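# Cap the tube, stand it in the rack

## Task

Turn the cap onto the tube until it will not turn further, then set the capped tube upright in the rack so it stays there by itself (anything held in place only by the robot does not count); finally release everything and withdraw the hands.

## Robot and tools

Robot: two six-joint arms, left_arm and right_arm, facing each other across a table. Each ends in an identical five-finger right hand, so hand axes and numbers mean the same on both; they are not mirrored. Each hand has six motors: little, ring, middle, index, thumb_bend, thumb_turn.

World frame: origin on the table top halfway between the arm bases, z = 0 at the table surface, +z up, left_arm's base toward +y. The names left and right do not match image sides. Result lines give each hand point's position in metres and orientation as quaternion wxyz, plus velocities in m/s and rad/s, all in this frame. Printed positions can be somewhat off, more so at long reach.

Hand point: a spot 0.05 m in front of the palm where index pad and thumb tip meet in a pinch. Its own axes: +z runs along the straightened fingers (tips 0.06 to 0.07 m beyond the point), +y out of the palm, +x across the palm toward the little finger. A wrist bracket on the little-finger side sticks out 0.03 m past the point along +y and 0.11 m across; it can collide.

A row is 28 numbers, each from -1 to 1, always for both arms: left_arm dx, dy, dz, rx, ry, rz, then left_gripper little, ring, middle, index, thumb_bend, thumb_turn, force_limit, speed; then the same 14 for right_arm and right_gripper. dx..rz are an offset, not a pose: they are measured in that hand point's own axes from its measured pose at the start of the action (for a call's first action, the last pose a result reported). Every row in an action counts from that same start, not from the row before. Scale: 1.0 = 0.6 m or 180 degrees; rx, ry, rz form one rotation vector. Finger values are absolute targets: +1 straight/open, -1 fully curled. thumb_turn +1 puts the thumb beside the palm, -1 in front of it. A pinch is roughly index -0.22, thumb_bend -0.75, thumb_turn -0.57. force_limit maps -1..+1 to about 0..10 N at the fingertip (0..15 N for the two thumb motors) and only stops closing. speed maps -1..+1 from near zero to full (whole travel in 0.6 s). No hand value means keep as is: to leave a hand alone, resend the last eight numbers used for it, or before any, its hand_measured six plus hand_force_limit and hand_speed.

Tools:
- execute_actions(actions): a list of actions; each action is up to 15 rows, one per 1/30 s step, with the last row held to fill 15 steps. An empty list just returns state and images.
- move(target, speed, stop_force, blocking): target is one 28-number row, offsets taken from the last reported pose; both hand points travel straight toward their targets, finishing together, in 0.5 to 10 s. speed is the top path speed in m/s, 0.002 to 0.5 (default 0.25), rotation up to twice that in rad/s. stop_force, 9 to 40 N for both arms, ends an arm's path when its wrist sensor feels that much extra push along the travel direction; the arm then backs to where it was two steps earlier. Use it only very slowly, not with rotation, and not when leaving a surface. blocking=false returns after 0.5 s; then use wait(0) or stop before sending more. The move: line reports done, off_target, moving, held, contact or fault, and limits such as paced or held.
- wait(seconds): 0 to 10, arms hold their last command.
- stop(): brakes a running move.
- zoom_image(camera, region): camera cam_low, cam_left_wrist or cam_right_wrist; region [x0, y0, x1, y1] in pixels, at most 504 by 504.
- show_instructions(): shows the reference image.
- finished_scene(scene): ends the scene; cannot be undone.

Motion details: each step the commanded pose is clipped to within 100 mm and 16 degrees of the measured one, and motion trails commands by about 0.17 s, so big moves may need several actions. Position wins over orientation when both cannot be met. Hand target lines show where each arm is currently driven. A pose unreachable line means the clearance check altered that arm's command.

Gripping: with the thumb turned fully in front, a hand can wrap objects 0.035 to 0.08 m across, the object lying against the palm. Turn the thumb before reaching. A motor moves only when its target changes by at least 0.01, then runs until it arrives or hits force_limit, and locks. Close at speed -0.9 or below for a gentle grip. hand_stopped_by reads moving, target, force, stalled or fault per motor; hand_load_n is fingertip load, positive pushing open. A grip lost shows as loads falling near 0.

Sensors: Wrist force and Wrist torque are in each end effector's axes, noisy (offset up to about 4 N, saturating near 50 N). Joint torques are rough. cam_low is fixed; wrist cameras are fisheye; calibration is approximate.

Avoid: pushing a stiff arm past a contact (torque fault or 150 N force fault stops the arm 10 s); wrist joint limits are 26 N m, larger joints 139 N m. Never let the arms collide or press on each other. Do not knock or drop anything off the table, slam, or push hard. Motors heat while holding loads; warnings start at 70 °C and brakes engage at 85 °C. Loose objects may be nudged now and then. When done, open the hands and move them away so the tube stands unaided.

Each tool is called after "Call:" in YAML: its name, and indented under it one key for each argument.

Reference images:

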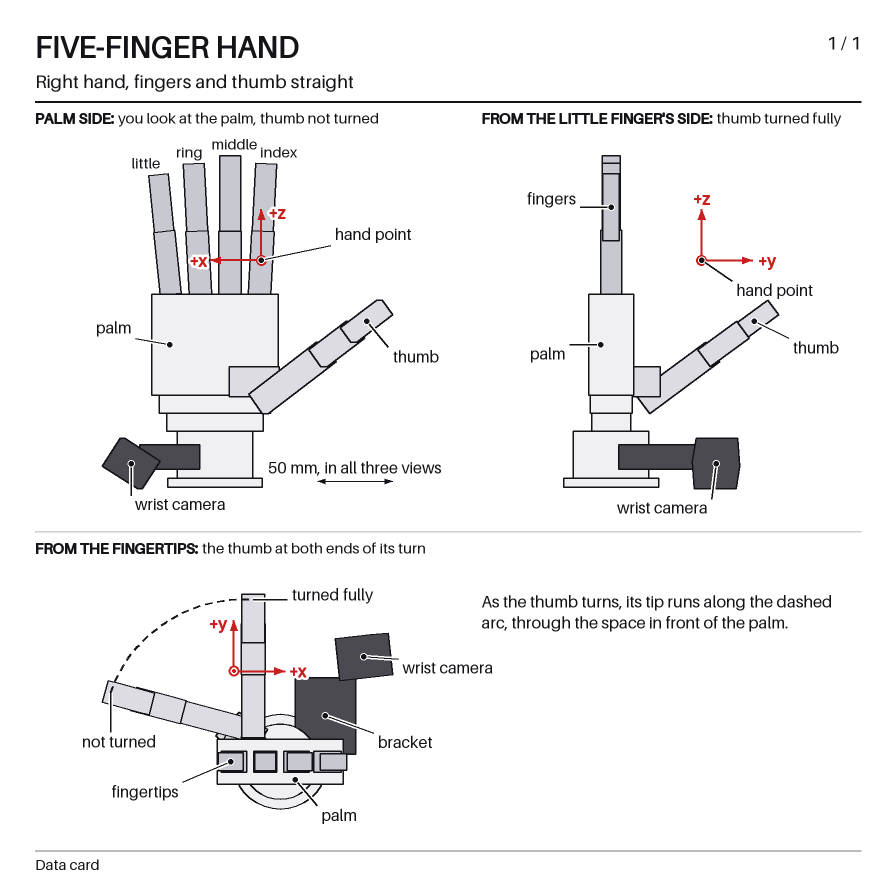

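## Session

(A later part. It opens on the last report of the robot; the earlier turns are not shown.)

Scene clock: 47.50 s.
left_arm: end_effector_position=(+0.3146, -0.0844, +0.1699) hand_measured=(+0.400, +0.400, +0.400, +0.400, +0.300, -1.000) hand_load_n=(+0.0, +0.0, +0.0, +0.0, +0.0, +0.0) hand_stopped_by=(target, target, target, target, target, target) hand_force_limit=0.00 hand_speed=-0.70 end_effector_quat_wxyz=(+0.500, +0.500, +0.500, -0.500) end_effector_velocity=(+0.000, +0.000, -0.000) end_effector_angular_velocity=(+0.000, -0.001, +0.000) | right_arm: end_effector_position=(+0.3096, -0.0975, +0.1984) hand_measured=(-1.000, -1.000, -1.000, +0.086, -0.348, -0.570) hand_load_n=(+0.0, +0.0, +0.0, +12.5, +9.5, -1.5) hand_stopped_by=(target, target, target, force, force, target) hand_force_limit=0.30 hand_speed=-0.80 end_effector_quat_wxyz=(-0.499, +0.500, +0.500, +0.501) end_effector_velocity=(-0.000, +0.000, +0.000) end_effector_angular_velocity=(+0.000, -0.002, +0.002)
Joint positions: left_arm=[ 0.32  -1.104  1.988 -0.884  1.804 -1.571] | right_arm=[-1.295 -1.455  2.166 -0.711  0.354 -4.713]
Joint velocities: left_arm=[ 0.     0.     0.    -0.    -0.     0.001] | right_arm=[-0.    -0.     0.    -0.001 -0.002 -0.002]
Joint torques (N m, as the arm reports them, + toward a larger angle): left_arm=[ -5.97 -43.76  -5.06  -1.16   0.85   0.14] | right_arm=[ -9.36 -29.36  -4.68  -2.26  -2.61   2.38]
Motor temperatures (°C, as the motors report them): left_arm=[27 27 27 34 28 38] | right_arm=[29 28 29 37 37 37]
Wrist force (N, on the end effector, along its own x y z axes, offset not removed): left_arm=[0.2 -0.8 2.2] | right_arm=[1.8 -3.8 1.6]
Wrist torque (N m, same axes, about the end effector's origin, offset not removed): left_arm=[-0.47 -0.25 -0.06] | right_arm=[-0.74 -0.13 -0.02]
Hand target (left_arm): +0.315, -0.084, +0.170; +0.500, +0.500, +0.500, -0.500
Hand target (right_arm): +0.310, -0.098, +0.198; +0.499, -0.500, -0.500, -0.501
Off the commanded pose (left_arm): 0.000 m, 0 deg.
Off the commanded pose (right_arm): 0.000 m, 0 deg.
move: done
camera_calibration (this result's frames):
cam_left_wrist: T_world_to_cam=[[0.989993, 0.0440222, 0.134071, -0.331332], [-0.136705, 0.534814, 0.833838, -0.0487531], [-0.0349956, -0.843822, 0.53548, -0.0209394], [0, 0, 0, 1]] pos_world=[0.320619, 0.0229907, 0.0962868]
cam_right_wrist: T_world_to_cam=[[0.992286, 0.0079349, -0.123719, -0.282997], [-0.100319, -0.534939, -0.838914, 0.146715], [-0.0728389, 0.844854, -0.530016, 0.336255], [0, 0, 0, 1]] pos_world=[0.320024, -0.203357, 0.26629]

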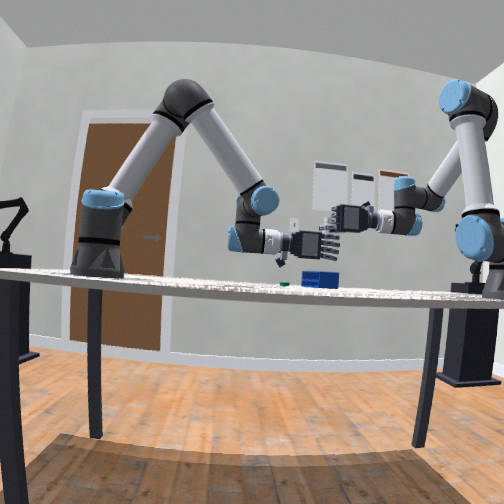

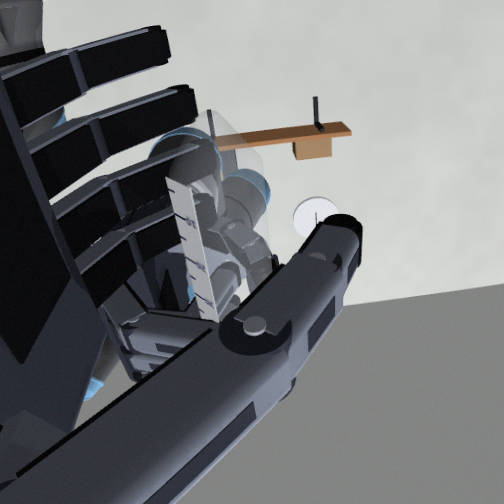

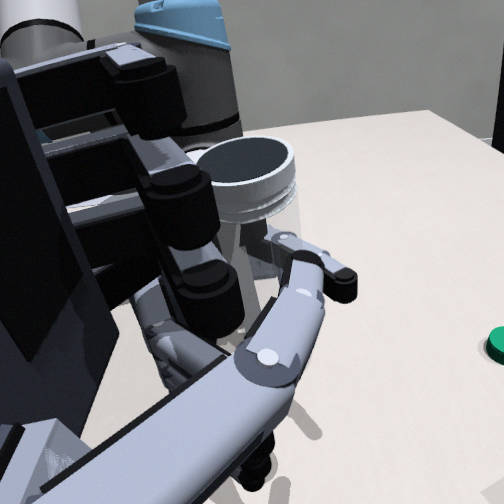

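Call:
move:
  target: [0,0,0,0,0,0,0.4,0.4,-0.4,-0.4,-0.9,-1,-0.3,-0.8,0,0,0,0,0,0,-1,-1,-1,-0.2,-0.6,-0.57,0.3,-0.8]

Call:
move:
  target: [0,0,0,0,0,0,0.4,0.4,-0.45,-0.45,-0.95,-1,0.5,-0.85,0,0,0,0,0,0,-1,-1,-1,-0.2,-0.6,-0.57,0.3,-0.8]

Scene clock: 50.10 s.
left_arm: end_effector_position=(+0.3146, -0.0844, +0.1699) hand_measured=(+0.400, +0.400, -0.020, +0.080, -0.148, -1.000) hand_load_n=(+0.0, +0.0, +6.5, +3.5, +5.0, +0.0) hand_stopped_by=(target, target, force, force, force, target) hand_force_limit=-0.30 hand_speed=-0.80 end_effector_quat_wxyz=(+0.500, +0.500, +0.500, -0.500) end_effector_velocity=(-0.000, -0.000, +0.000) end_effector_angular_velocity=(-0.001, +0.000, -0.000) | right_arm: end_effector_position=(+0.3096, -0.0975, +0.1984) hand_measured=(-1.000, -1.000, -1.000, +0.086, -0.348, -0.570) hand_load_n=(+0.0, +0.0, -0.5, +13.5, +8.5, +1.0) hand_stopped_by=(target, target, target, force, force, target) hand_force_limit=0.30 hand_speed=-0.80 end_effector_quat_wxyz=(-0.499, +0.500, +0.500, +0.501) end_effector_velocity=(-0.001, +0.000, +0.000) end_effector_angular_velocity=(+0.000, +0.001, +0.001)
Joint positions: left_arm=[ 0.32  -1.104  1.988 -0.884  1.804 -1.571] | right_arm=[-1.295 -1.455  2.166 -0.711  0.354 -4.713]
Joint velocities: left_arm=[-0.001 -0.001 -0.    -0.    -0.    -0.   ] | right_arm=[ 0.    -0.001  0.     0.    -0.001  0.002]
Joint torques (N m, as the arm reports them, + toward a larger angle): left_arm=[ -4.57 -44.28  -5.06  -1.23  -0.88   0.02] | right_arm=[ -8.69 -21.93  -5.16   2.18   0.44   2.35]
Motor temperatures (°C, as the motors report them): left_arm=[27 27 27 34 28 38] | right_arm=[29 28 29 37 37 37]
Wrist force (N, on the end effector, along its own x y z axes, offset not removed): left_arm=[4.1 -1.5 8.6] | right_arm=[5.2 -2.3 7.6]
Wrist torque (N m, same axes, about the end effector's origin, offset not removed): left_arm=[-0.39 -0.20 -0.02] | right_arm=[-0.35 0.31 0.13]
Hand target (left_arm): +0.315, -0.084, +0.170; +0.500, +0.500, +0.500, -0.500
Hand target (right_arm): +0.310, -0.098, +0.198; +0.499, -0.500, -0.500, -0.501
Off the commanded pose (left_arm): 0.000 m, 0 deg.
Off the commanded pose (right_arm): 0.000 m, 0 deg.
move: done
camera_calibration (this result's frames):
cam_left_wrist: T_world_to_cam=[[0.989995, 0.0439881, 0.134071, -0.331324], [-0.136686, 0.534818, 0.833838, -0.0487581], [-0.0350244, -0.843821, 0.53548, -0.0209335], [0, 0, 0, 1]] pos_world=[0.320612, 0.022987, 0.0962867]
cam_right_wrist: T_world_to_cam=[[0.992287, 0.00795214, -0.123708, -0.282991], [-0.100301, -0.534937, -0.838917, 0.146717], [-0.0728474, 0.844854, -0.530014, 0.336261], [0, 0, 0, 1]] pos_world=[0.320019, -0.203357, 0.266298]

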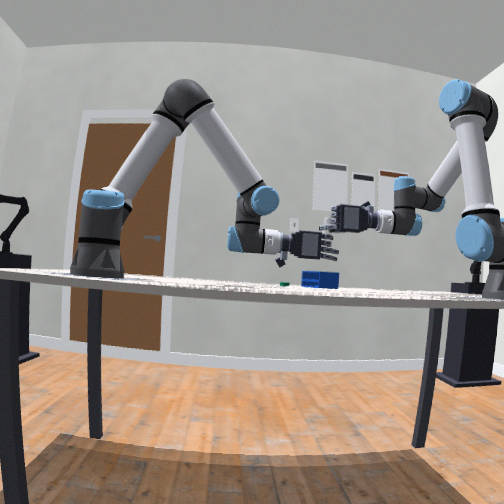

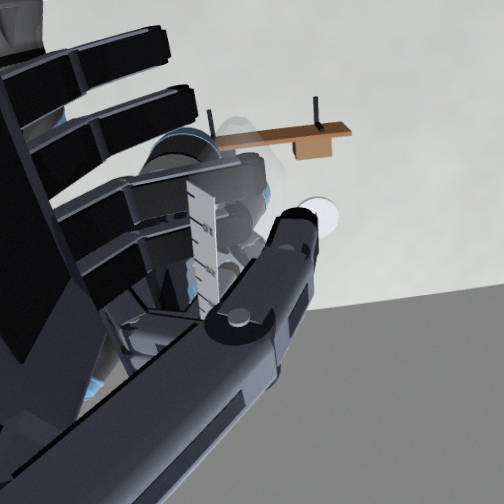

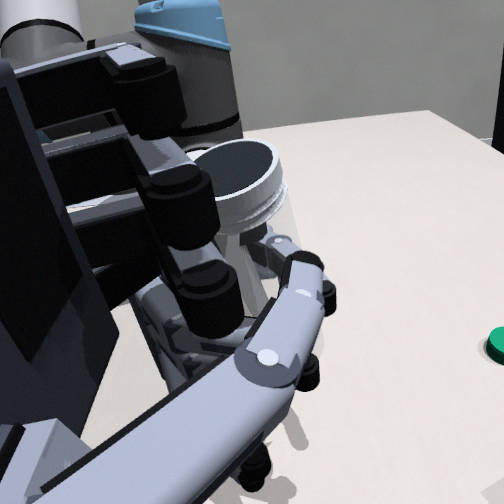

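Scene clock: 50.80 s.
left_arm: end_effector_position=(+0.3146, -0.0844, +0.1699) hand_measured=(+0.400, +0.400, -0.024, +0.066, -0.194, -1.000) hand_load_n=(+0.0, +0.0, +8.5, +9.0, +10.5, +0.5) hand_stopped_by=(target, target, force, force, force, target) hand_force_limit=0.50 hand_speed=-0.85 end_effector_quat_wxyz=(+0.500, +0.500, +0.500, -0.500) end_effector_velocity=(-0.000, -0.000, -0.000) end_effector_angular_velocity=(+0.001, -0.000, -0.000) | right_arm: end_effector_position=(+0.3096, -0.0975, +0.1984) hand_measured=(-1.000, -1.000, -1.000, +0.086, -0.348, -0.570) hand_load_n=(+0.0, +0.0, +0.0, +14.0, +9.0, +1.0) hand_stopped_by=(target, target, target, force, force, target) hand_force_limit=0.30 hand_speed=-0.80 end_effector_quat_wxyz=(-0.499, +0.500, +0.500, +0.501) end_effector_velocity=(-0.000, +0.000, +0.000) end_effector_angular_velocity=(+0.000, -0.001, +0.001)
Joint positions: left_arm=[ 0.32  -1.104  1.988 -0.884  1.804 -1.571] | right_arm=[-1.295 -1.455  2.166 -0.711  0.354 -4.713]
Joint velocities: left_arm=[-0.     0.001 -0.    -0.     0.     0.   ] | right_arm=[-0.    -0.     0.    -0.001 -0.001 -0.   ]
Joint torques (N m, as the arm reports them, + toward a larger angle): left_arm=[ -4.53 -42.43  -5.12  -1.16  -1.13   0.18] | right_arm=[ -8.94 -22.97  -4.65   2.25   0.69   2.35]
Motor temperatures (°C, as the motors report them): left_arm=[27 27 27 34 28 38] | right_arm=[29 28 29 37 37 37]
Wrist force (N, on the end effector, along its own x y z axes, offset not removed): left_arm=[5.4 -2.8 11.4] | right_arm=[5.2 4.1 7.2]
Wrist torque (N m, same axes, about the end effector's origin, offset not removed): left_arm=[-0.43 -0.13 0.08] | right_arm=[0.69 0.59 0.47]
Hand target (left_arm): +0.315, -0.084, +0.170; +0.500, +0.500, +0.500, -0.500
Hand target (right_arm): +0.310, -0.098, +0.198; +0.499, -0.500, -0.500, -0.501
Off the commanded pose (left_arm): 0.000 m, 0 deg.
Off the commanded pose (right_arm): 0.000 m, 0 deg.
move: done
camera_calibration (this result's frames):
cam_left_wrist: T_world_to_cam=[[0.989995, 0.043988, 0.134071, -0.331324], [-0.136686, 0.534818, 0.833839, -0.0487581], [-0.0350246, -0.843822, 0.535479, -0.0209333], [0, 0, 0, 1]] pos_world=[0.320611, 0.022987, 0.0962866]
cam_right_wrist: T_world_to_cam=[[0.992287, 0.00795225, -0.123708, -0.282991], [-0.100301, -0.534937, -0.838917, 0.146717], [-0.0728475, 0.844854, -0.530014, 0.336261], [0, 0, 0, 1]] pos_world=[0.320019, -0.203357, 0.266298]

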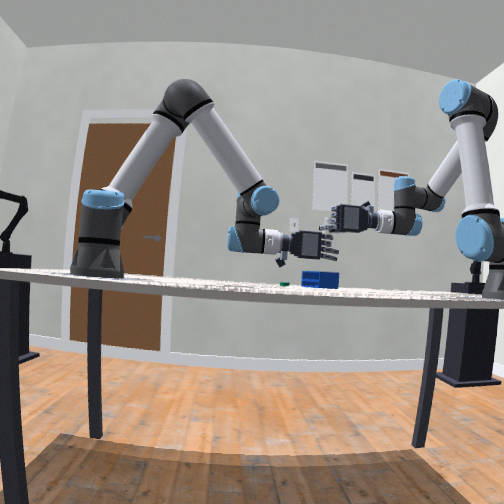

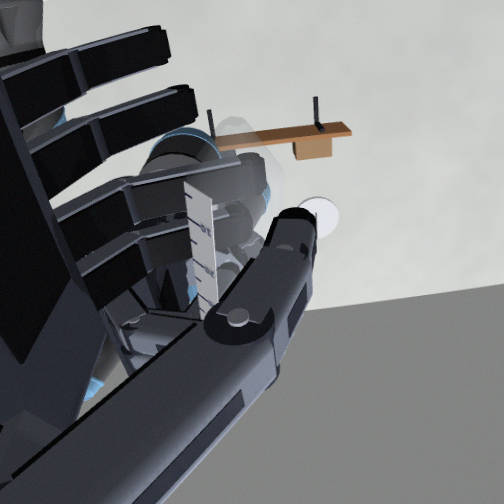

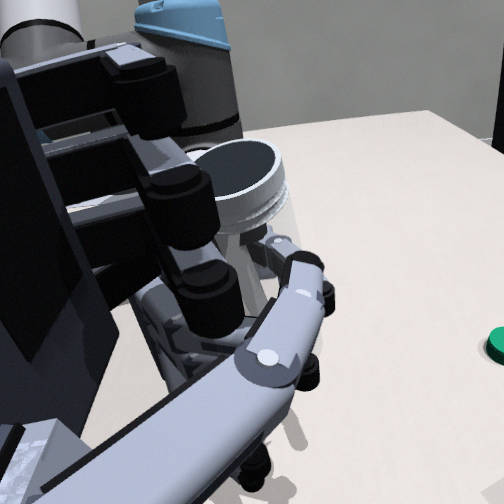

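Release right while tightening left index and thumb.

Call:
move:
  target: [0,0,0,0,0,0,0.4,0.4,-0.45,-0.5,-1,-1,1,-0.9,0,0,0,0,0,0,-1,-1,-1,0.5,0.1,-0.57,0.3,-0.8]

Call:
move:
  target: [0,0,0,0,0,0,0.4,0.4,-0.45,-0.5,-1,-1,1,-0.9,0.13,0,0,0,0,0,-1,-1,-1,0.5,0.1,-0.57,0.3,-0.8]
  speed: 0.08

Call:
zoom_image:
  camera: "cam_low"
  region: [270, 180, 390, 270]

Scene clock: 56.57 s.
left_arm: end_effector_position=(+0.3146, -0.0844, +0.1699) hand_measured=(+0.400, +0.400, -0.026, -0.354, -0.754, -1.000) hand_load_n=(+0.0, +0.0, +0.0, +3.0, +13.5, -9.0) hand_stopped_by=(target, target, force, force, moving, target) hand_force_limit=1.00 hand_speed=-0.90 end_effector_quat_wxyz=(+0.500, +0.500, +0.500, -0.500) end_effector_velocity=(+0.000, +0.000, -0.000) end_effector_angular_velocity=(+0.000, +0.001, +0.001) | right_arm: end_effector_position=(+0.3096, -0.0975, +0.1984) hand_measured=(-1.000, -1.000, -1.000, +0.500, +0.100, -0.570) hand_load_n=(+0.0, +0.0, +0.0, +0.0, +0.0, +0.0) hand_stopped_by=(target, target, target, target, target, target) hand_force_limit=0.30 hand_speed=-0.80 end_effector_quat_wxyz=(-0.499, +0.500, +0.500, +0.501) end_effector_velocity=(-0.000, +0.000, -0.000) end_effector_angular_velocity=(+0.000, +0.001, +0.000)
Joint positions: left_arm=[ 0.32  -1.104  1.988 -0.884  1.804 -1.571] | right_arm=[-1.295 -1.455  2.166 -0.711  0.354 -4.713]
Joint velocities: left_arm=[ 0.001 -0.     0.    -0.    -0.    -0.001] | right_arm=[ 0.     0.    -0.    -0.    -0.     0.002]
Joint torques (N m, as the arm reports them, + toward a larger angle): left_arm=[ -4.89 -43.32  -5.35  -0.97  -1.1   -0.05] | right_arm=[ -8.76 -22.68  -7.65  -2.25   0.59  -2.39]
Motor temperatures (°C, as the motors report them): left_arm=[27 27 27 34 28 38] | right_arm=[29 28 29 37 37 37]
Wrist force (N, on the end effector, along its own x y z axes, offset not removed): left_arm=[1.2 -1.3 1.2] | right_arm=[0.1 0.7 -2.5]
Wrist torque (N m, same axes, about the end effector's origin, offset not removed): left_arm=[-0.53 -0.43 -0.02] | right_arm=[0.13 0.26 0.06]
Hand target (left_arm): +0.315, -0.084, +0.170; +0.500, +0.500, +0.500, -0.500
Hand target (right_arm): +0.310, -0.098, +0.198; +0.499, -0.500, -0.500, -0.501
Off the commanded pose (left_arm): 0.000 m, 0 deg.
Off the commanded pose (right_arm): 0.000 m, 0 deg.
move: moving (left_arm; no rest 5 s after the path's end)
camera_calibration (this result's frames):
cam_left_wrist: T_world_to_cam=[[0.989995, 0.0439879, 0.134071, -0.331324], [-0.136687, 0.534818, 0.833838, -0.0487581], [-0.0350247, -0.843822, 0.53548, -0.0209333], [0, 0, 0, 1]] pos_world=[0.320611, 0.022987, 0.0962866]
cam_right_wrist: T_world_to_cam=[[0.992286, 0.00795196, -0.123713, -0.282989], [-0.100305, -0.534937, -0.838916, 0.146717], [-0.0728497, 0.844854, -0.530013, 0.336262], [0, 0, 0, 1]] pos_world=[0.320019, -0.203357, 0.266297]

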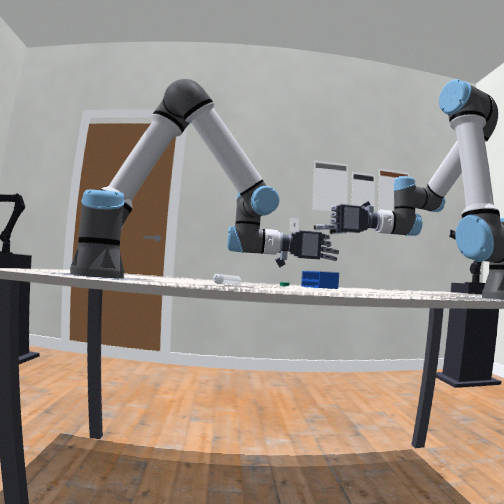

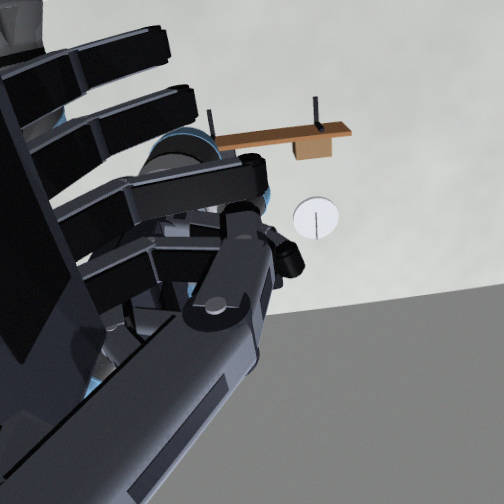

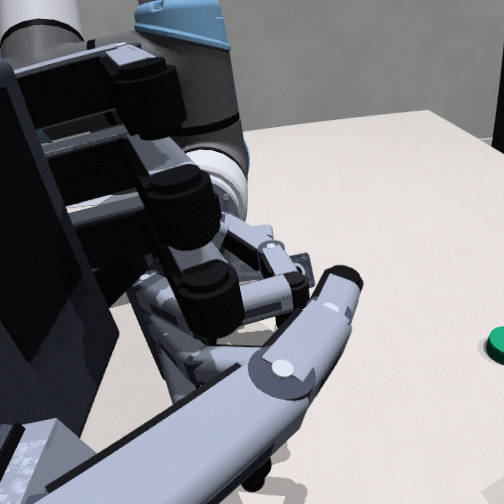

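Scene clock: 58.00 s.
left_arm: end_effector_position=(+0.3146, -0.0844, +0.1699) hand_measured=(+0.400, +0.400, -0.026, -0.354, -0.826, -1.000) hand_load_n=(+0.0, +0.0, +0.0, +3.0, +14.0, -9.5) hand_stopped_by=(target, target, force, force, force, target) hand_force_limit=1.00 hand_speed=-0.90 end_effector_quat_wxyz=(+0.500, +0.500, +0.500, -0.500) end_effector_velocity=(-0.000, -0.000, +0.000) end_effector_angular_velocity=(-0.000, -0.001, -0.001) | right_arm: end_effector_position=(+0.3097, -0.0975, +0.2762) hand_measured=(-1.000, -1.000, -1.000, +0.500, +0.100, -0.570) hand_load_n=(+0.0, +0.0, +0.0, +0.0, +0.0, +0.0) hand_stopped_by=(target, target, target, target, target, target) hand_force_limit=0.30 hand_speed=-0.80 end_effector_quat_wxyz=(-0.500, +0.500, +0.500, +0.501) end_effector_velocity=(+0.000, -0.000, +0.002) end_effector_angular_velocity=(-0.002, +0.000, +0.000)
Joint positions: left_arm=[ 0.32  -1.104  1.988 -0.884  1.804 -1.571] | right_arm=[-1.295 -1.574  2.054 -0.481  0.354 -4.712]
Joint velocities: left_arm=[-0.001 -0.001 -0.     0.     0.     0.001] | right_arm=[-0.001 -0.002 -0.007  0.014 -0.001 -0.005]
Joint torques (N m, as the arm reports them, + toward a larger angle): left_arm=[ -5.38 -43.84  -4.65  -1.16  -1.22   0.22] | right_arm=[ -9.43 -27.05 -30.     1.36  -2.58  -2.39]
Motor temperatures (°C, as the motors report them): left_arm=[27 27 27 34 28 38] | right_arm=[29 28 29 37 37 37]
Wrist force (N, on the end effector, along its own x y z axes, offset not removed): left_arm=[0.9 -1.2 1.8] | right_arm=[4.4 -6.3 0.4]
Wrist torque (N m, same axes, about the end effector's origin, offset not removed): left_arm=[-0.51 -0.38 -0.07] | right_arm=[-0.82 -0.60 0.16]
Hand target (left_arm): +0.315, -0.084, +0.170; +0.500, +0.500, +0.500, -0.500
Hand target (right_arm): +0.310, -0.097, +0.276; +0.499, -0.500, -0.500, -0.501
Off the commanded pose (left_arm): 0.000 m, 0 deg.
Off the commanded pose (right_arm): 0.000 m, 0 deg.
move: done
camera_calibration (this result's frames):
cam_left_wrist: T_world_to_cam=[[0.989995, 0.0439879, 0.134071, -0.331324], [-0.136687, 0.534818, 0.833838, -0.048758], [-0.0350248, -0.843822, 0.53548, -0.0209333], [0, 0, 0, 1]] pos_world=[0.320611, 0.022987, 0.0962867]
cam_right_wrist: T_world_to_cam=[[0.992285, 0.00799238, -0.123721, -0.273461], [-0.100311, -0.534697, -0.839069, 0.212057], [-0.0728594, 0.845006, -0.52977, 0.377416], [0, 0, 0, 1]] pos_world=[0.320122, -0.203347, 0.344042]

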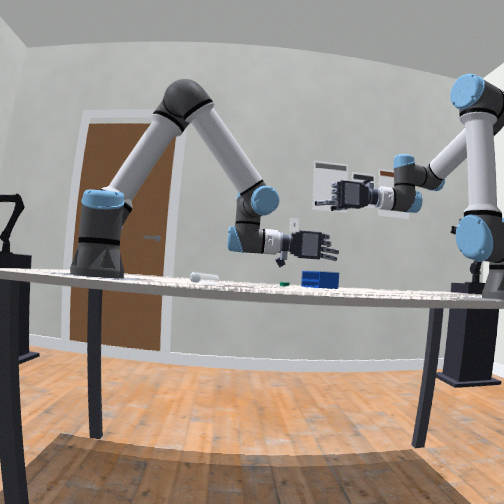

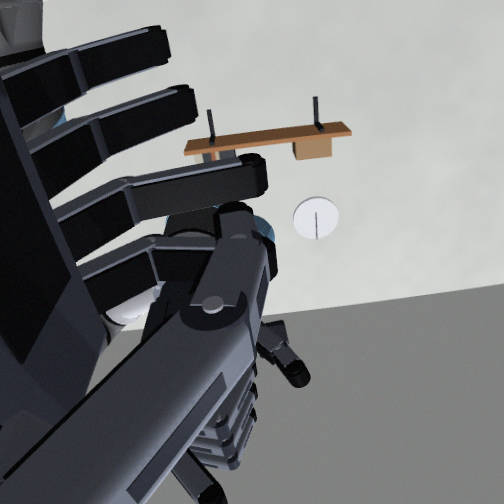

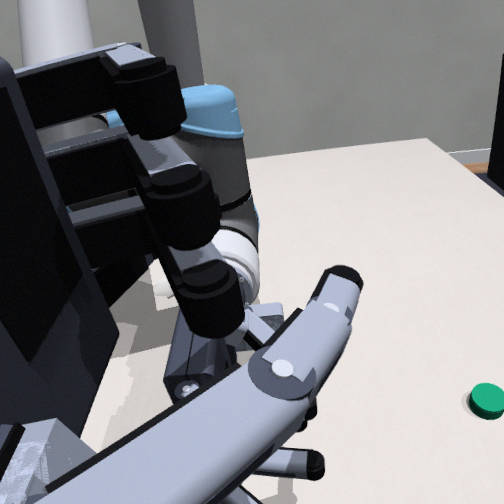

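Region (270, 180, 390, 270) of cam_low's 504x504 image, scaled by 4.200, with more detail than that image has; it fills the top 378 rows of this view, and the rest is white.

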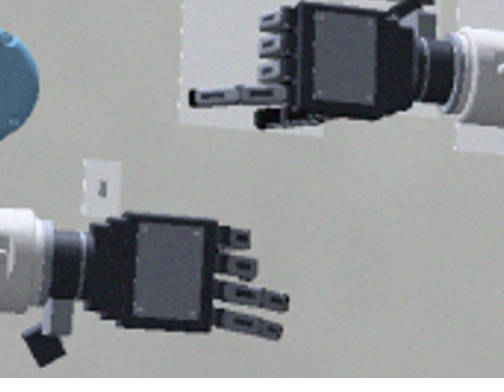

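Call:
move:
  target: [0,0,0,0,0,0,0.4,0.4,0.4,0.4,0,-1,0,0,0.05,-0.4,0.1,0,0,0,-1,-1,-1,0.5,0.1,-0.57,0.3,-0.8]

Scene clock: 60.93 s.
left_arm: end_effector_position=(+0.3146, -0.0844, +0.1699) hand_measured=(+0.400, +0.400, +0.400, +0.400, +0.000, -1.000) hand_load_n=(+0.0, +0.0, +0.0, +0.0, +0.0, +0.0) hand_stopped_by=(target, target, target, target, target, target) hand_force_limit=0.00 hand_speed=0.00 end_effector_quat_wxyz=(+0.500, +0.500, +0.500, -0.500) end_effector_velocity=(+0.000, +0.000, +0.001) end_effector_angular_velocity=(-0.001, -0.001, +0.000) | right_arm: end_effector_position=(+0.0699, -0.0371, +0.3067) hand_measured=(-1.000, -1.000, -1.000, +0.500, +0.100, -0.570) hand_load_n=(+0.0, +0.0, +0.0, +0.0, +0.0, +0.0) hand_stopped_by=(target, target, target, target, target, target) hand_force_limit=0.30 hand_speed=-0.80 end_effector_quat_wxyz=(-0.500, +0.500, +0.499, +0.501) end_effector_velocity=(-0.001, +0.001, +0.000) end_effector_angular_velocity=(-0.000, -0.001, -0.004)
Joint positions: left_arm=[ 0.32  -1.104  1.988 -0.884  1.804 -1.571] | right_arm=[-0.654 -1.781  2.15  -0.37   0.994 -4.712]
Joint velocities: left_arm=[ 0.    -0.001  0.    -0.     0.     0.   ] | right_arm=[ 0.011  0.004 -0.003 -0.     0.015 -0.001]
Joint torques (N m, as the arm reports them, + toward a larger angle): left_arm=[ -4.01 -44.14  -5.23  -1.07  -1.25   0.14] | right_arm=[  8.61  -1.38 -33.54   0.58   2.83  -2.34]
Motor temperatures (°C, as the motors report them): left_arm=[27 27 27 34 28 38] | right_arm=[29 28 29 37 37 37]
Wrist force (N, on the end effector, along its own x y z axes, offset not removed): left_arm=[1.2 -1.1 1.4] | right_arm=[-0.3 -3.1 0.1]
Wrist torque (N m, same axes, about the end effector's origin, offset not removed): left_arm=[-0.45 -0.41 0.00] | right_arm=[-0.46 0.19 -0.33]
Hand target (left_arm): +0.315, -0.084, +0.170; +0.500, +0.500, +0.500, -0.500
Hand target (right_arm): +0.070, -0.037, +0.307; +0.500, -0.500, -0.499, -0.501
Off the commanded pose (left_arm): 0.000 m, 0 deg.
Off the commanded pose (right_arm): 0.001 m, 0 deg.
move: done
camera_calibration (this result's frames):
cam_left_wrist: T_world_to_cam=[[0.989995, 0.0439879, 0.134071, -0.331324], [-0.136687, 0.534818, 0.833838, -0.048758], [-0.0350248, -0.843822, 0.53548, -0.0209333], [0, 0, 0, 1]] pos_world=[0.320611, 0.0229869, 0.0962866]
cam_right_wrist: T_world_to_cam=[[0.992213, 0.00856986, -0.124254, -0.032033], [-0.100507, -0.534106, -0.839422, 0.246063], [-0.0735585, 0.845374, -0.529086, 0.324943], [0, 0, 0, 1]] pos_world=[0.0804169, -0.143, 0.374493]

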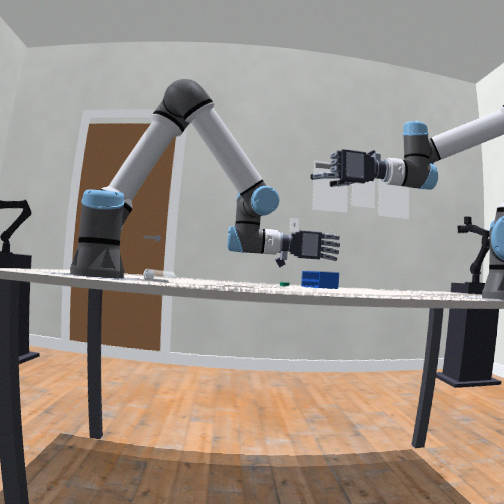

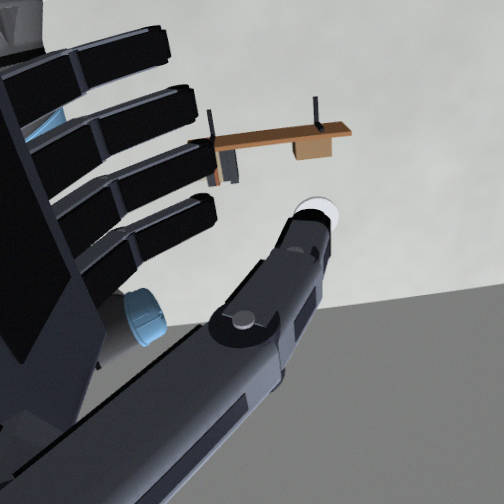

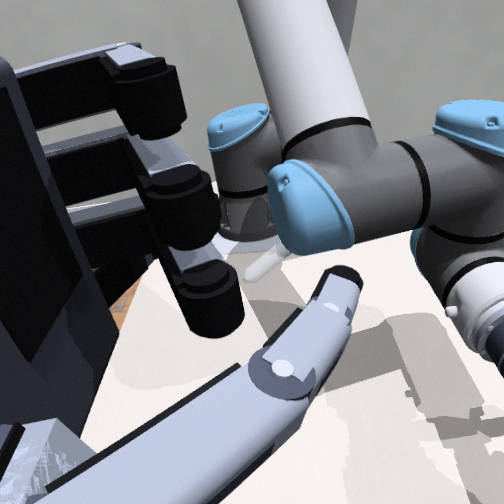

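Call:
move:
  target: [-0.2,0.4,-0.5,-0.33,0,0,0.4,0.4,0.4,0.4,0,-1,0,0,0,0,0,0,0,0,-1,-1,-1,0.5,0.1,-0.57,0.3,-0.8]

Call:
zoom_image:
  camera: "cam_right_wrist"
  region: [180, 170, 340, 330]

Scene clock: 63.80 s.
left_arm: end_effector_position=(+0.5541, +0.2153, +0.2909) hand_measured=(+0.400, +0.400, +0.400, +0.400, +0.000, -1.000) hand_load_n=(+0.0, +0.0, +0.0, +0.0, +0.0, +0.0) hand_stopped_by=(target, target, target, target, target, target) hand_force_limit=0.00 hand_speed=0.00 end_effector_quat_wxyz=(+0.683, +0.187, +0.681, -0.187) end_effector_velocity=(+0.002, +0.002, +0.001) end_effector_angular_velocity=(-0.001, +0.000, +0.006) | right_arm: end_effector_position=(+0.0699, -0.0371, +0.3067) hand_measured=(-1.000, -1.000, -1.000, +0.500, +0.100, -0.570) hand_load_n=(+0.0, +0.0, +0.0, +0.0, +0.0, +0.0) hand_stopped_by=(target, target, target, target, target, target) hand_force_limit=0.30 hand_speed=-0.80 end_effector_quat_wxyz=(-0.500, +0.500, +0.499, +0.501) end_effector_velocity=(-0.000, -0.000, +0.000) end_effector_angular_velocity=(-0.000, +0.000, +0.000)
Joint positions: left_arm=[ 0.55  -1.454  2.066 -0.615  0.998 -1.569] | right_arm=[-0.654 -1.781  2.15  -0.37   0.994 -4.712]
Joint velocities: left_arm=[ 0.003  0.    -0.004  0.003 -0.003 -0.001] | right_arm=[-0.    -0.001 -0.     0.001 -0.001  0.   ]
Joint torques (N m, as the arm reports them, + toward a larger angle): left_arm=[ 11.77 -11.59 -30.     0.58  -1.56  -2.78] | right_arm=[ -9.02 -19.6   -8.88  -2.97  -2.63   2.17]
Motor temperatures (°C, as the motors report them): left_arm=[27 27 27 34 28 38] | right_arm=[29 28 29 37 37 37]
Wrist force (N, on the end effector, along its own x y z axes, offset not removed): left_arm=[0.3 -0.8 0.7] | right_arm=[-1.4 -2.2 0.4]
Wrist torque (N m, same axes, about the end effector's origin, offset not removed): left_arm=[-0.40 -0.25 -0.06] | right_arm=[-0.23 0.54 -0.39]
Hand target (left_arm): +0.554, +0.215, +0.291; +0.683, +0.186, +0.681, -0.187
Hand target (right_arm): +0.070, -0.037, +0.307; +0.500, -0.500, -0.499, -0.501
Off the commanded pose (left_arm): 0.001 m, 0 deg.
Off the commanded pose (right_arm): 0.000 m, 0 deg.
move: done
camera_calibration (this result's frames):
cam_left_wrist: T_world_to_cam=[[0.466362, 0.874432, 0.133696, -0.486447], [-0.531345, 0.156075, 0.832654, 0.023327], [0.707233, -0.459357, 0.537413, -0.319087], [0, 0, 0, 1]] pos_world=[0.464924, 0.275149, 0.217094]
cam_right_wrist: T_world_to_cam=[[0.992213, 0.00856946, -0.124254, -0.032033], [-0.100507, -0.534106, -0.839422, 0.246063], [-0.0735582, 0.845374, -0.529086, 0.324943], [0, 0, 0, 1]] pos_world=[0.0804168, -0.143, 0.374493]

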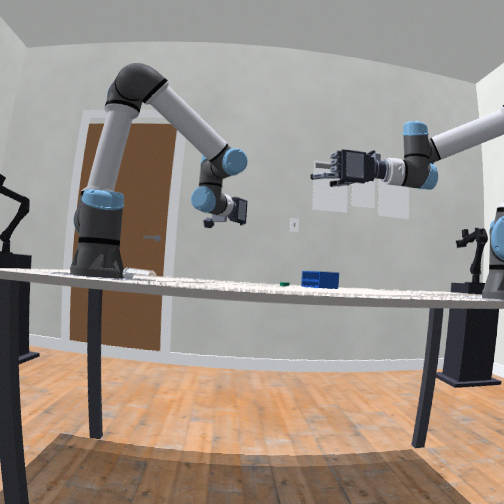

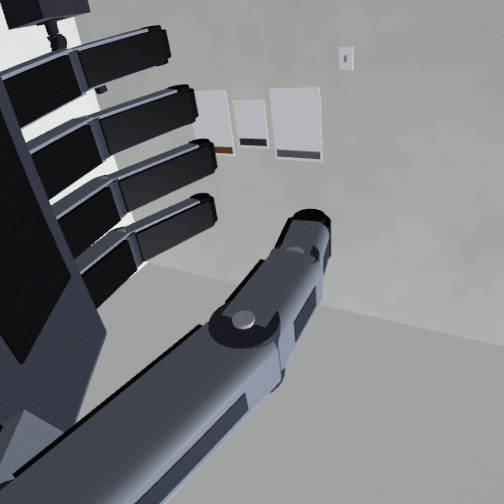

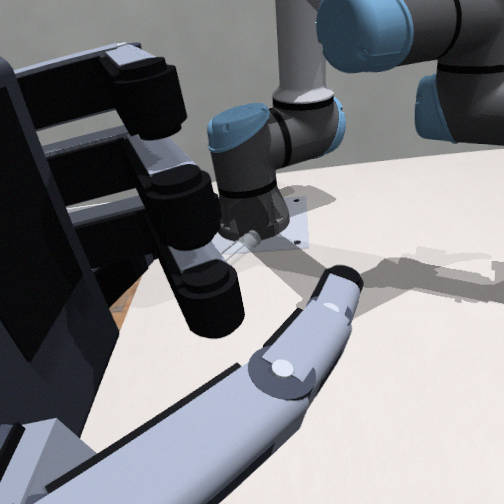

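Region (180, 170, 340, 330) of cam_right_wrist's 504x504 image, scaled by 3.150, with more detail than that image has.

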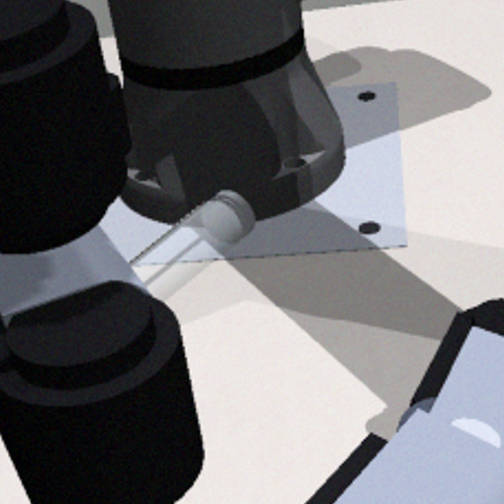

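Call:
move:
  target: [0,0.4,-0.05,-0.17,0,0,0.4,0.4,0.4,0.4,0,-1,0,0,-0.345,-0.117,0.61,0.004,-0.245,0.432,-1,-1,-1,0.4,-0.1,-0.57,0.3,0]

Scene clock: 68.57 s.
left_arm: end_effector_position=(+0.6506, +0.4373, +0.2918) hand_measured=(+0.400, +0.400, +0.400, +0.400, +0.000, -1.000) hand_load_n=(+0.0, +0.0, +0.0, +0.0, +0.0, +0.0) hand_stopped_by=(target, target, target, target, target, target) hand_force_limit=0.00 hand_speed=0.00 end_effector_quat_wxyz=(-0.709, -0.000, -0.706, +0.000) end_effector_velocity=(+0.000, +0.000, +0.000) end_effector_angular_velocity=(-0.001, -0.000, +0.001) | right_arm: end_effector_position=(-0.0005, +0.3277, +0.0992) hand_measured=(-1.000, -1.000, -1.000, +0.400, -0.100, -0.570) hand_load_n=(+0.0, +0.0, +0.0, +0.0, +0.0, +0.0) hand_stopped_by=(target, target, target, target, target, target) hand_force_limit=0.30 hand_speed=0.00 end_effector_quat_wxyz=(-0.540, +0.811, +0.202, -0.099) end_effector_velocity=(+0.001, +0.002, -0.001) end_effector_angular_velocity=(+0.003, +0.004, -0.006)
Joint positions: left_arm=[ 0.877 -1.395  1.994 -0.605  0.791 -1.567] | right_arm=[-0.438 -0.237  0.037  0.749  0.863 -3.583]
Joint velocities: left_arm=[ 0.001  0.    -0.     0.    -0.    -0.001] | right_arm=[ 0.     0.013 -0.023  0.003  0.003  0.009]
Joint torques (N m, as the arm reports them, + toward a larger angle): left_arm=[ 10.77 -15.47 -30.9    0.69  -1.8    2.44] | right_arm=[  6.77 -51.68 -31.33   2.15   2.23   2.23]
Motor temperatures (°C, as the motors report them): left_arm=[27 27 27 34 28 38] | right_arm=[29 28 29 37 37 37]
Wrist force (N, on the end effector, along its own x y z axes, offset not removed): left_arm=[1.2 -1.5 1.1] | right_arm=[-4.0 -4.5 -1.9]
Wrist torque (N m, same axes, about the end effector's origin, offset not removed): left_arm=[-0.52 -0.42 -0.07] | right_arm=[-0.40 0.87 -0.41]
Hand target (left_arm): +0.651, +0.437, +0.292; +0.709, +0.000, +0.706, -0.000
Hand target (right_arm): -0.000, +0.328, +0.099; -0.541, +0.811, +0.202, -0.099
Off the commanded pose (left_arm): 0.001 m, 0 deg.
Off the commanded pose (right_arm): 0.002 m, 7 deg.
elbow stopped short (right arm): the move would have taken joint 3 (elbow) straighter than the controller allows; a more bent joint 3 avoids this.
move: off_target (right_arm)
camera_calibration (this result's frames):
cam_left_wrist: T_world_to_cam=[[-0.0438746, 0.990145, 0.132996, -0.444078], [-0.538211, -0.13558, 0.831833, 0.171432], [0.841667, -0.0350836, 0.538856, -0.559211], [0, 0, 0, 1]] pos_world=[0.543452, 0.443326, 0.217792]
cam_right_wrist: T_world_to_cam=[[0.103511, -0.378186, -0.919924, 0.21414], [-0.572928, -0.77871, 0.255665, 0.230948], [-0.813043, 0.500587, -0.297278, -0.00882515], [0, 0, 0, 1]] pos_world=[0.102976, 0.265244, 0.135323]

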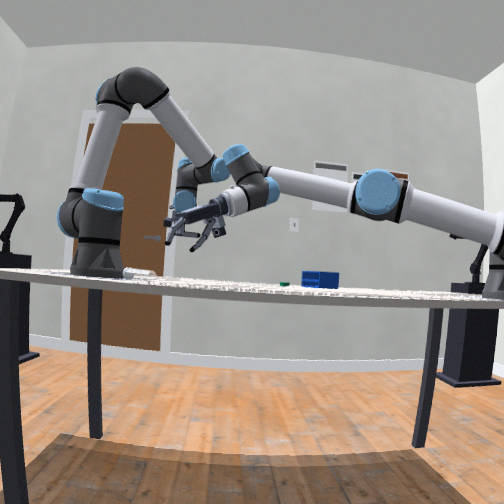

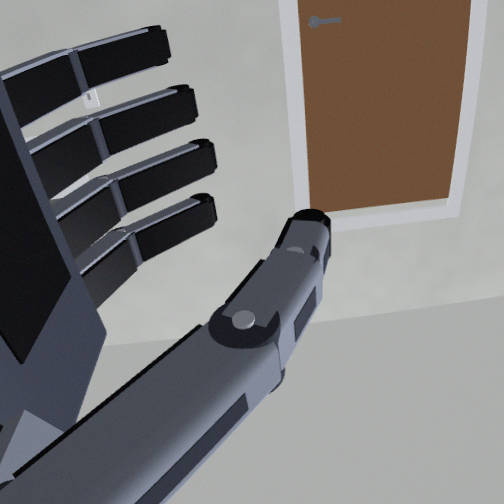

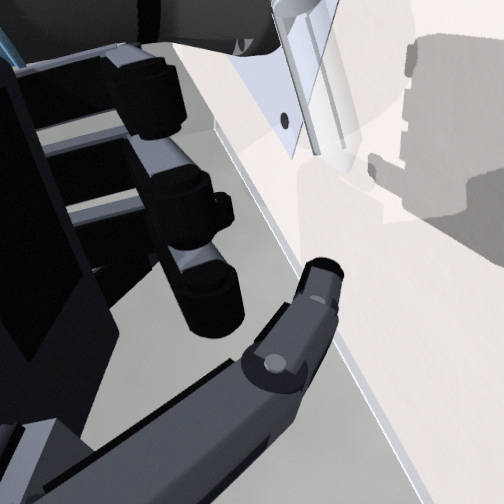

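Call:
move:
  target: [0,-0.2,-0.5,0,0.5,0,-1,-1,-1,0.4,-0.1,-0.57,0,0,-0.3,0,-0.7,0,0,0,-1,-1,-1,0.4,-0.1,-0.57,0.3,0]
  speed: 0.3

Scene clock: 77.23 s.
left_arm: end_effector_position=(+0.3550, +0.3177, +0.2903) hand_measured=(-1.000, -1.000, -1.000, +0.400, -0.100, -0.570) hand_load_n=(+0.0, +0.0, +0.0, +0.0, +0.0, +0.0) hand_stopped_by=(target, target, target, target, target, target) hand_force_limit=0.00 hand_speed=0.00 end_effector_quat_wxyz=(-0.153, -0.030, -0.987, +0.028) end_effector_velocity=(-0.005, -0.001, +0.000) end_effector_angular_velocity=(+0.031, +0.200, +0.052) | right_arm: end_effector_position=(-0.0030, -0.1014, +0.2561) hand_measured=(-1.000, -1.000, -1.000, +0.400, -0.100, -0.570) hand_load_n=(+0.0, +0.0, +0.0, +0.0, +0.0, +0.0) hand_stopped_by=(target, target, target, target, target, target) hand_force_limit=0.30 hand_speed=0.00 end_effector_quat_wxyz=(-0.540, +0.811, +0.202, -0.099) end_effector_velocity=(+0.000, -0.000, -0.000) end_effector_angular_velocity=(-0.002, +0.001, -0.001)
Joint positions: left_arm=[ 0.371 -1.457  1.58   1.296  1.297 -2.774] | right_arm=[-0.884 -1.523  1.818  0.621  0.524 -4.05 ]
Joint velocities: left_arm=[ 0.111  0.092 -0.137  0.122  0.19   0.033] | right_arm=[0.    0.001 0.    0.001 0.001 0.   ]
Joint torques (N m, as the arm reports them, + toward a larger angle): left_arm=[ 11.1  -13.17 -31.38   4.61   1.82   2.6 ] | right_arm=[ -9.09 -28.29  -8.09   3.33  -3.66  -2.28]
Motor temperatures (°C, as the motors report them): left_arm=[27 27 27 34 28 38] | right_arm=[29 28 29 37 37 37]
Wrist force (N, on the end effector, along its own x y z axes, offset not removed): left_arm=[1.3 -2.4 2.1] | right_arm=[1.3 -0.9 -1.9]
Wrist torque (N m, same axes, about the end effector's origin, offset not removed): left_arm=[-0.72 -0.47 -0.04] | right_arm=[0.16 0.13 0.09]
Hand target (left_arm): +0.354, +0.318, +0.290; +0.138, +0.027, +0.990, -0.026
Hand target (right_arm): -0.003, -0.101, +0.256; -0.540, +0.811, +0.202, -0.099
Off the commanded pose (left_arm): 0.005 m, 18 deg; orientation clipped at the last step of the last action.
Off the commanded pose (right_arm): 0.001 m, 0 deg.
move: moving (left_arm; no rest 5 s after the path's end); limits=paced,held; held on 6 of 233 steps (left_arm)
pose unreachable (left arm): on one or more control steps of this call, first in action 0 (counted from 0), this arm could not follow its commanded pose, so it was not sent that pose on those steps. It may still have moved: this result reports where it is.
cause: the commanded pose would bring a part of the arm too close to another arm (a part of this arm just beyond joint 3 (elbow) and a part of the other arm just beyond its joint 4 (wrist 1)).
camera_calibration (this result's frames):
cam_left_wrist: T_world_to_cam=[[0.181946, 0.982599, 0.0373406, -0.388446], [0.622982, -0.14457, 0.76876, -0.393686], [0.760782, -0.11661, -0.638446, 0.0825583], [0, 0, 0, 1]] pos_world=[0.253127, 0.334398, 0.369864]
cam_right_wrist: T_world_to_cam=[[0.103945, -0.378432, -0.919774, 0.196313], [-0.573087, -0.778618, 0.255589, -0.144711], [-0.812875, 0.500544, -0.297808, 0.250815], [0, 0, 0, 1]] pos_world=[0.100544, -0.163927, 0.292245]

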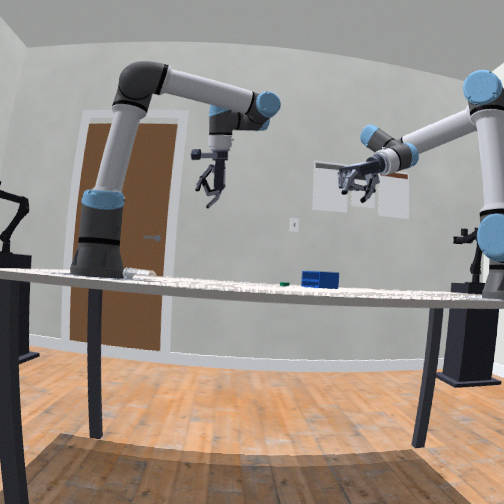

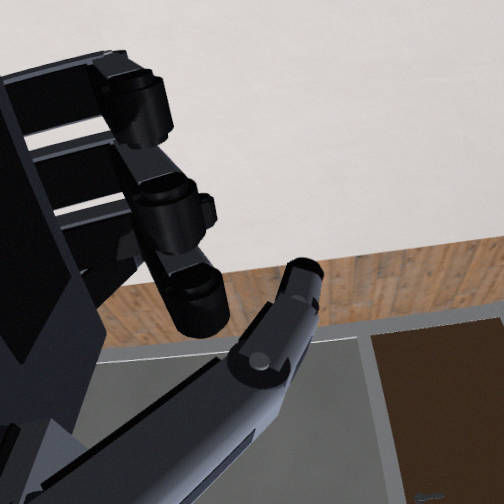

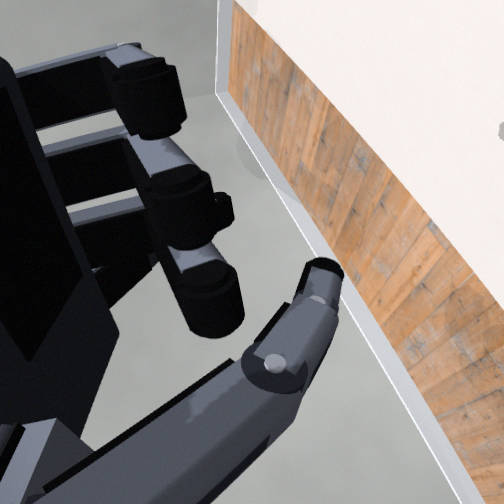

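Call:
move:
  target: [0.34,-0.13,-0.03,0.12,0.057,0.805,-1,-1,-1,0.4,-0.1,-0.57,0,0,0.4,0.1,-0.3,0,0.35,0.16,-1,-1,-1,0.4,-0.1,-0.57,0.3,0]
  speed: 0.25

Scene clock: 87.70 s.
left_arm: end_effector_position=(+0.1500, +0.2521, +0.2490) hand_measured=(-1.000, -1.000, -1.000, +0.400, -0.100, -0.570) hand_load_n=(+0.0, +0.0, +0.0, +0.0, +0.0, +0.0) hand_stopped_by=(target, target, target, target, target, target) hand_force_limit=0.00 hand_speed=0.00 end_effector_quat_wxyz=(+0.001, +0.964, +0.265, +0.001) end_effector_velocity=(-0.000, -0.001, -0.000) end_effector_angular_velocity=(+0.026, +0.040, -0.097) | right_arm: end_effector_position=(+0.2943, -0.1679, +0.2863) hand_measured=(-1.000, -1.000, -1.000, +0.400, -0.100, -0.570) hand_load_n=(+0.0, +0.0, +0.0, +0.0, +0.0, +0.0) hand_stopped_by=(target, target, target, target, target, target) hand_force_limit=0.30 hand_speed=0.00 end_effector_quat_wxyz=(+0.525, -0.767, +0.304, -0.210) end_effector_velocity=(-0.001, +0.000, +0.000) end_effector_angular_velocity=(+0.000, +0.001, +0.002)
Joint positions: left_arm=[ 0.039 -1.679  1.899  1.349  1.568 -0.583] | right_arm=[-1.183 -1.709  1.859  0.24   1.248 -3.275]
Joint velocities: left_arm=[ 0.071  0.038 -0.031  0.017  0.042  0.168] | right_arm=[ 0.    -0.    -0.     0.001 -0.002  0.   ]
Joint torques (N m, as the arm reports them, + toward a larger angle): left_arm=[  9.15  -3.18 -29.81   4.67   1.76   2.99] | right_arm=[  8.14  -4.58 -32.18  -2.09   2.55   2.11]
Motor temperatures (°C, as the motors report them): left_arm=[27 27 27 34 28 38] | right_arm=[29 28 29 37 37 37]
Wrist force (N, on the end effector, along its own x y z axes, offset not removed): left_arm=[2.1 -1.6 1.5] | right_arm=[-0.6 -6.7 0.5]
Wrist torque (N m, same axes, about the end effector's origin, offset not removed): left_arm=[-0.54 -0.53 -0.03] | right_arm=[-1.04 0.07 -0.20]
Hand target (left_arm): +0.150, +0.252, +0.249; -0.001, +0.966, +0.259, -0.001
Hand target (right_arm): +0.294, -0.168, +0.286; -0.525, +0.767, -0.304, +0.210
Off the commanded pose (left_arm): 0.001 m, 1 deg.
Off the commanded pose (right_arm): 0.000 m, 0 deg.
move: moving (left_arm; no rest 5 s after the path's end); limits=paced
camera_calibration (this result's frames):
cam_left_wrist: T_world_to_cam=[[0.389893, -0.919668, 0.0468386, 0.160894], [-0.788569, -0.307182, 0.532727, 0.0678836], [-0.475544, -0.244642, -0.84499, 0.473636], [0, 0, 0, 1]] pos_world=[0.216034, 0.284693, 0.356518]
cam_right_wrist: T_world_to_cam=[[-0.327904, -0.169766, -0.929332, 0.332898], [-0.928259, 0.240689, 0.283557, 0.233798], [0.175541, 0.95564, -0.23651, 0.302665], [0, 0, 0, 1]] pos_world=[0.273053, -0.288997, 0.314661]

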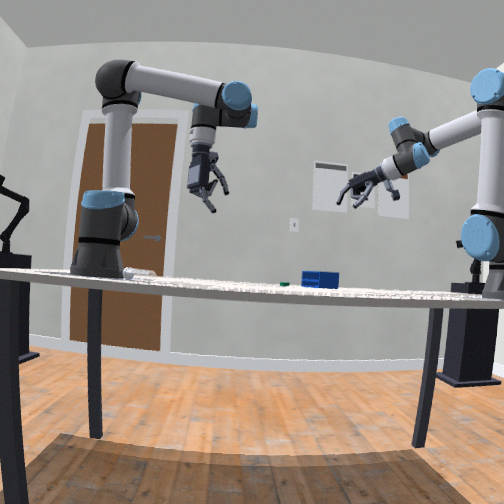

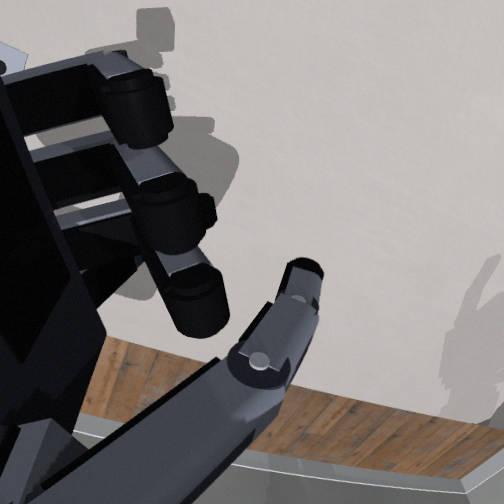

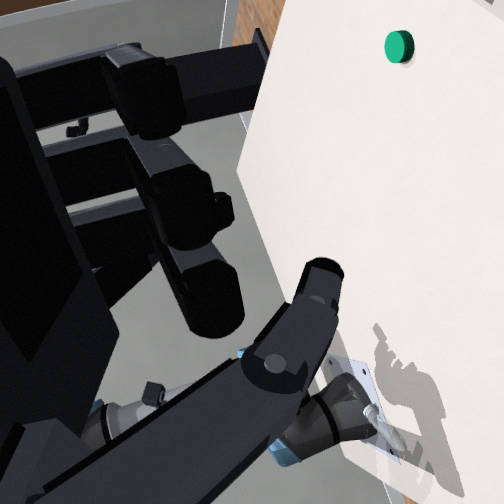

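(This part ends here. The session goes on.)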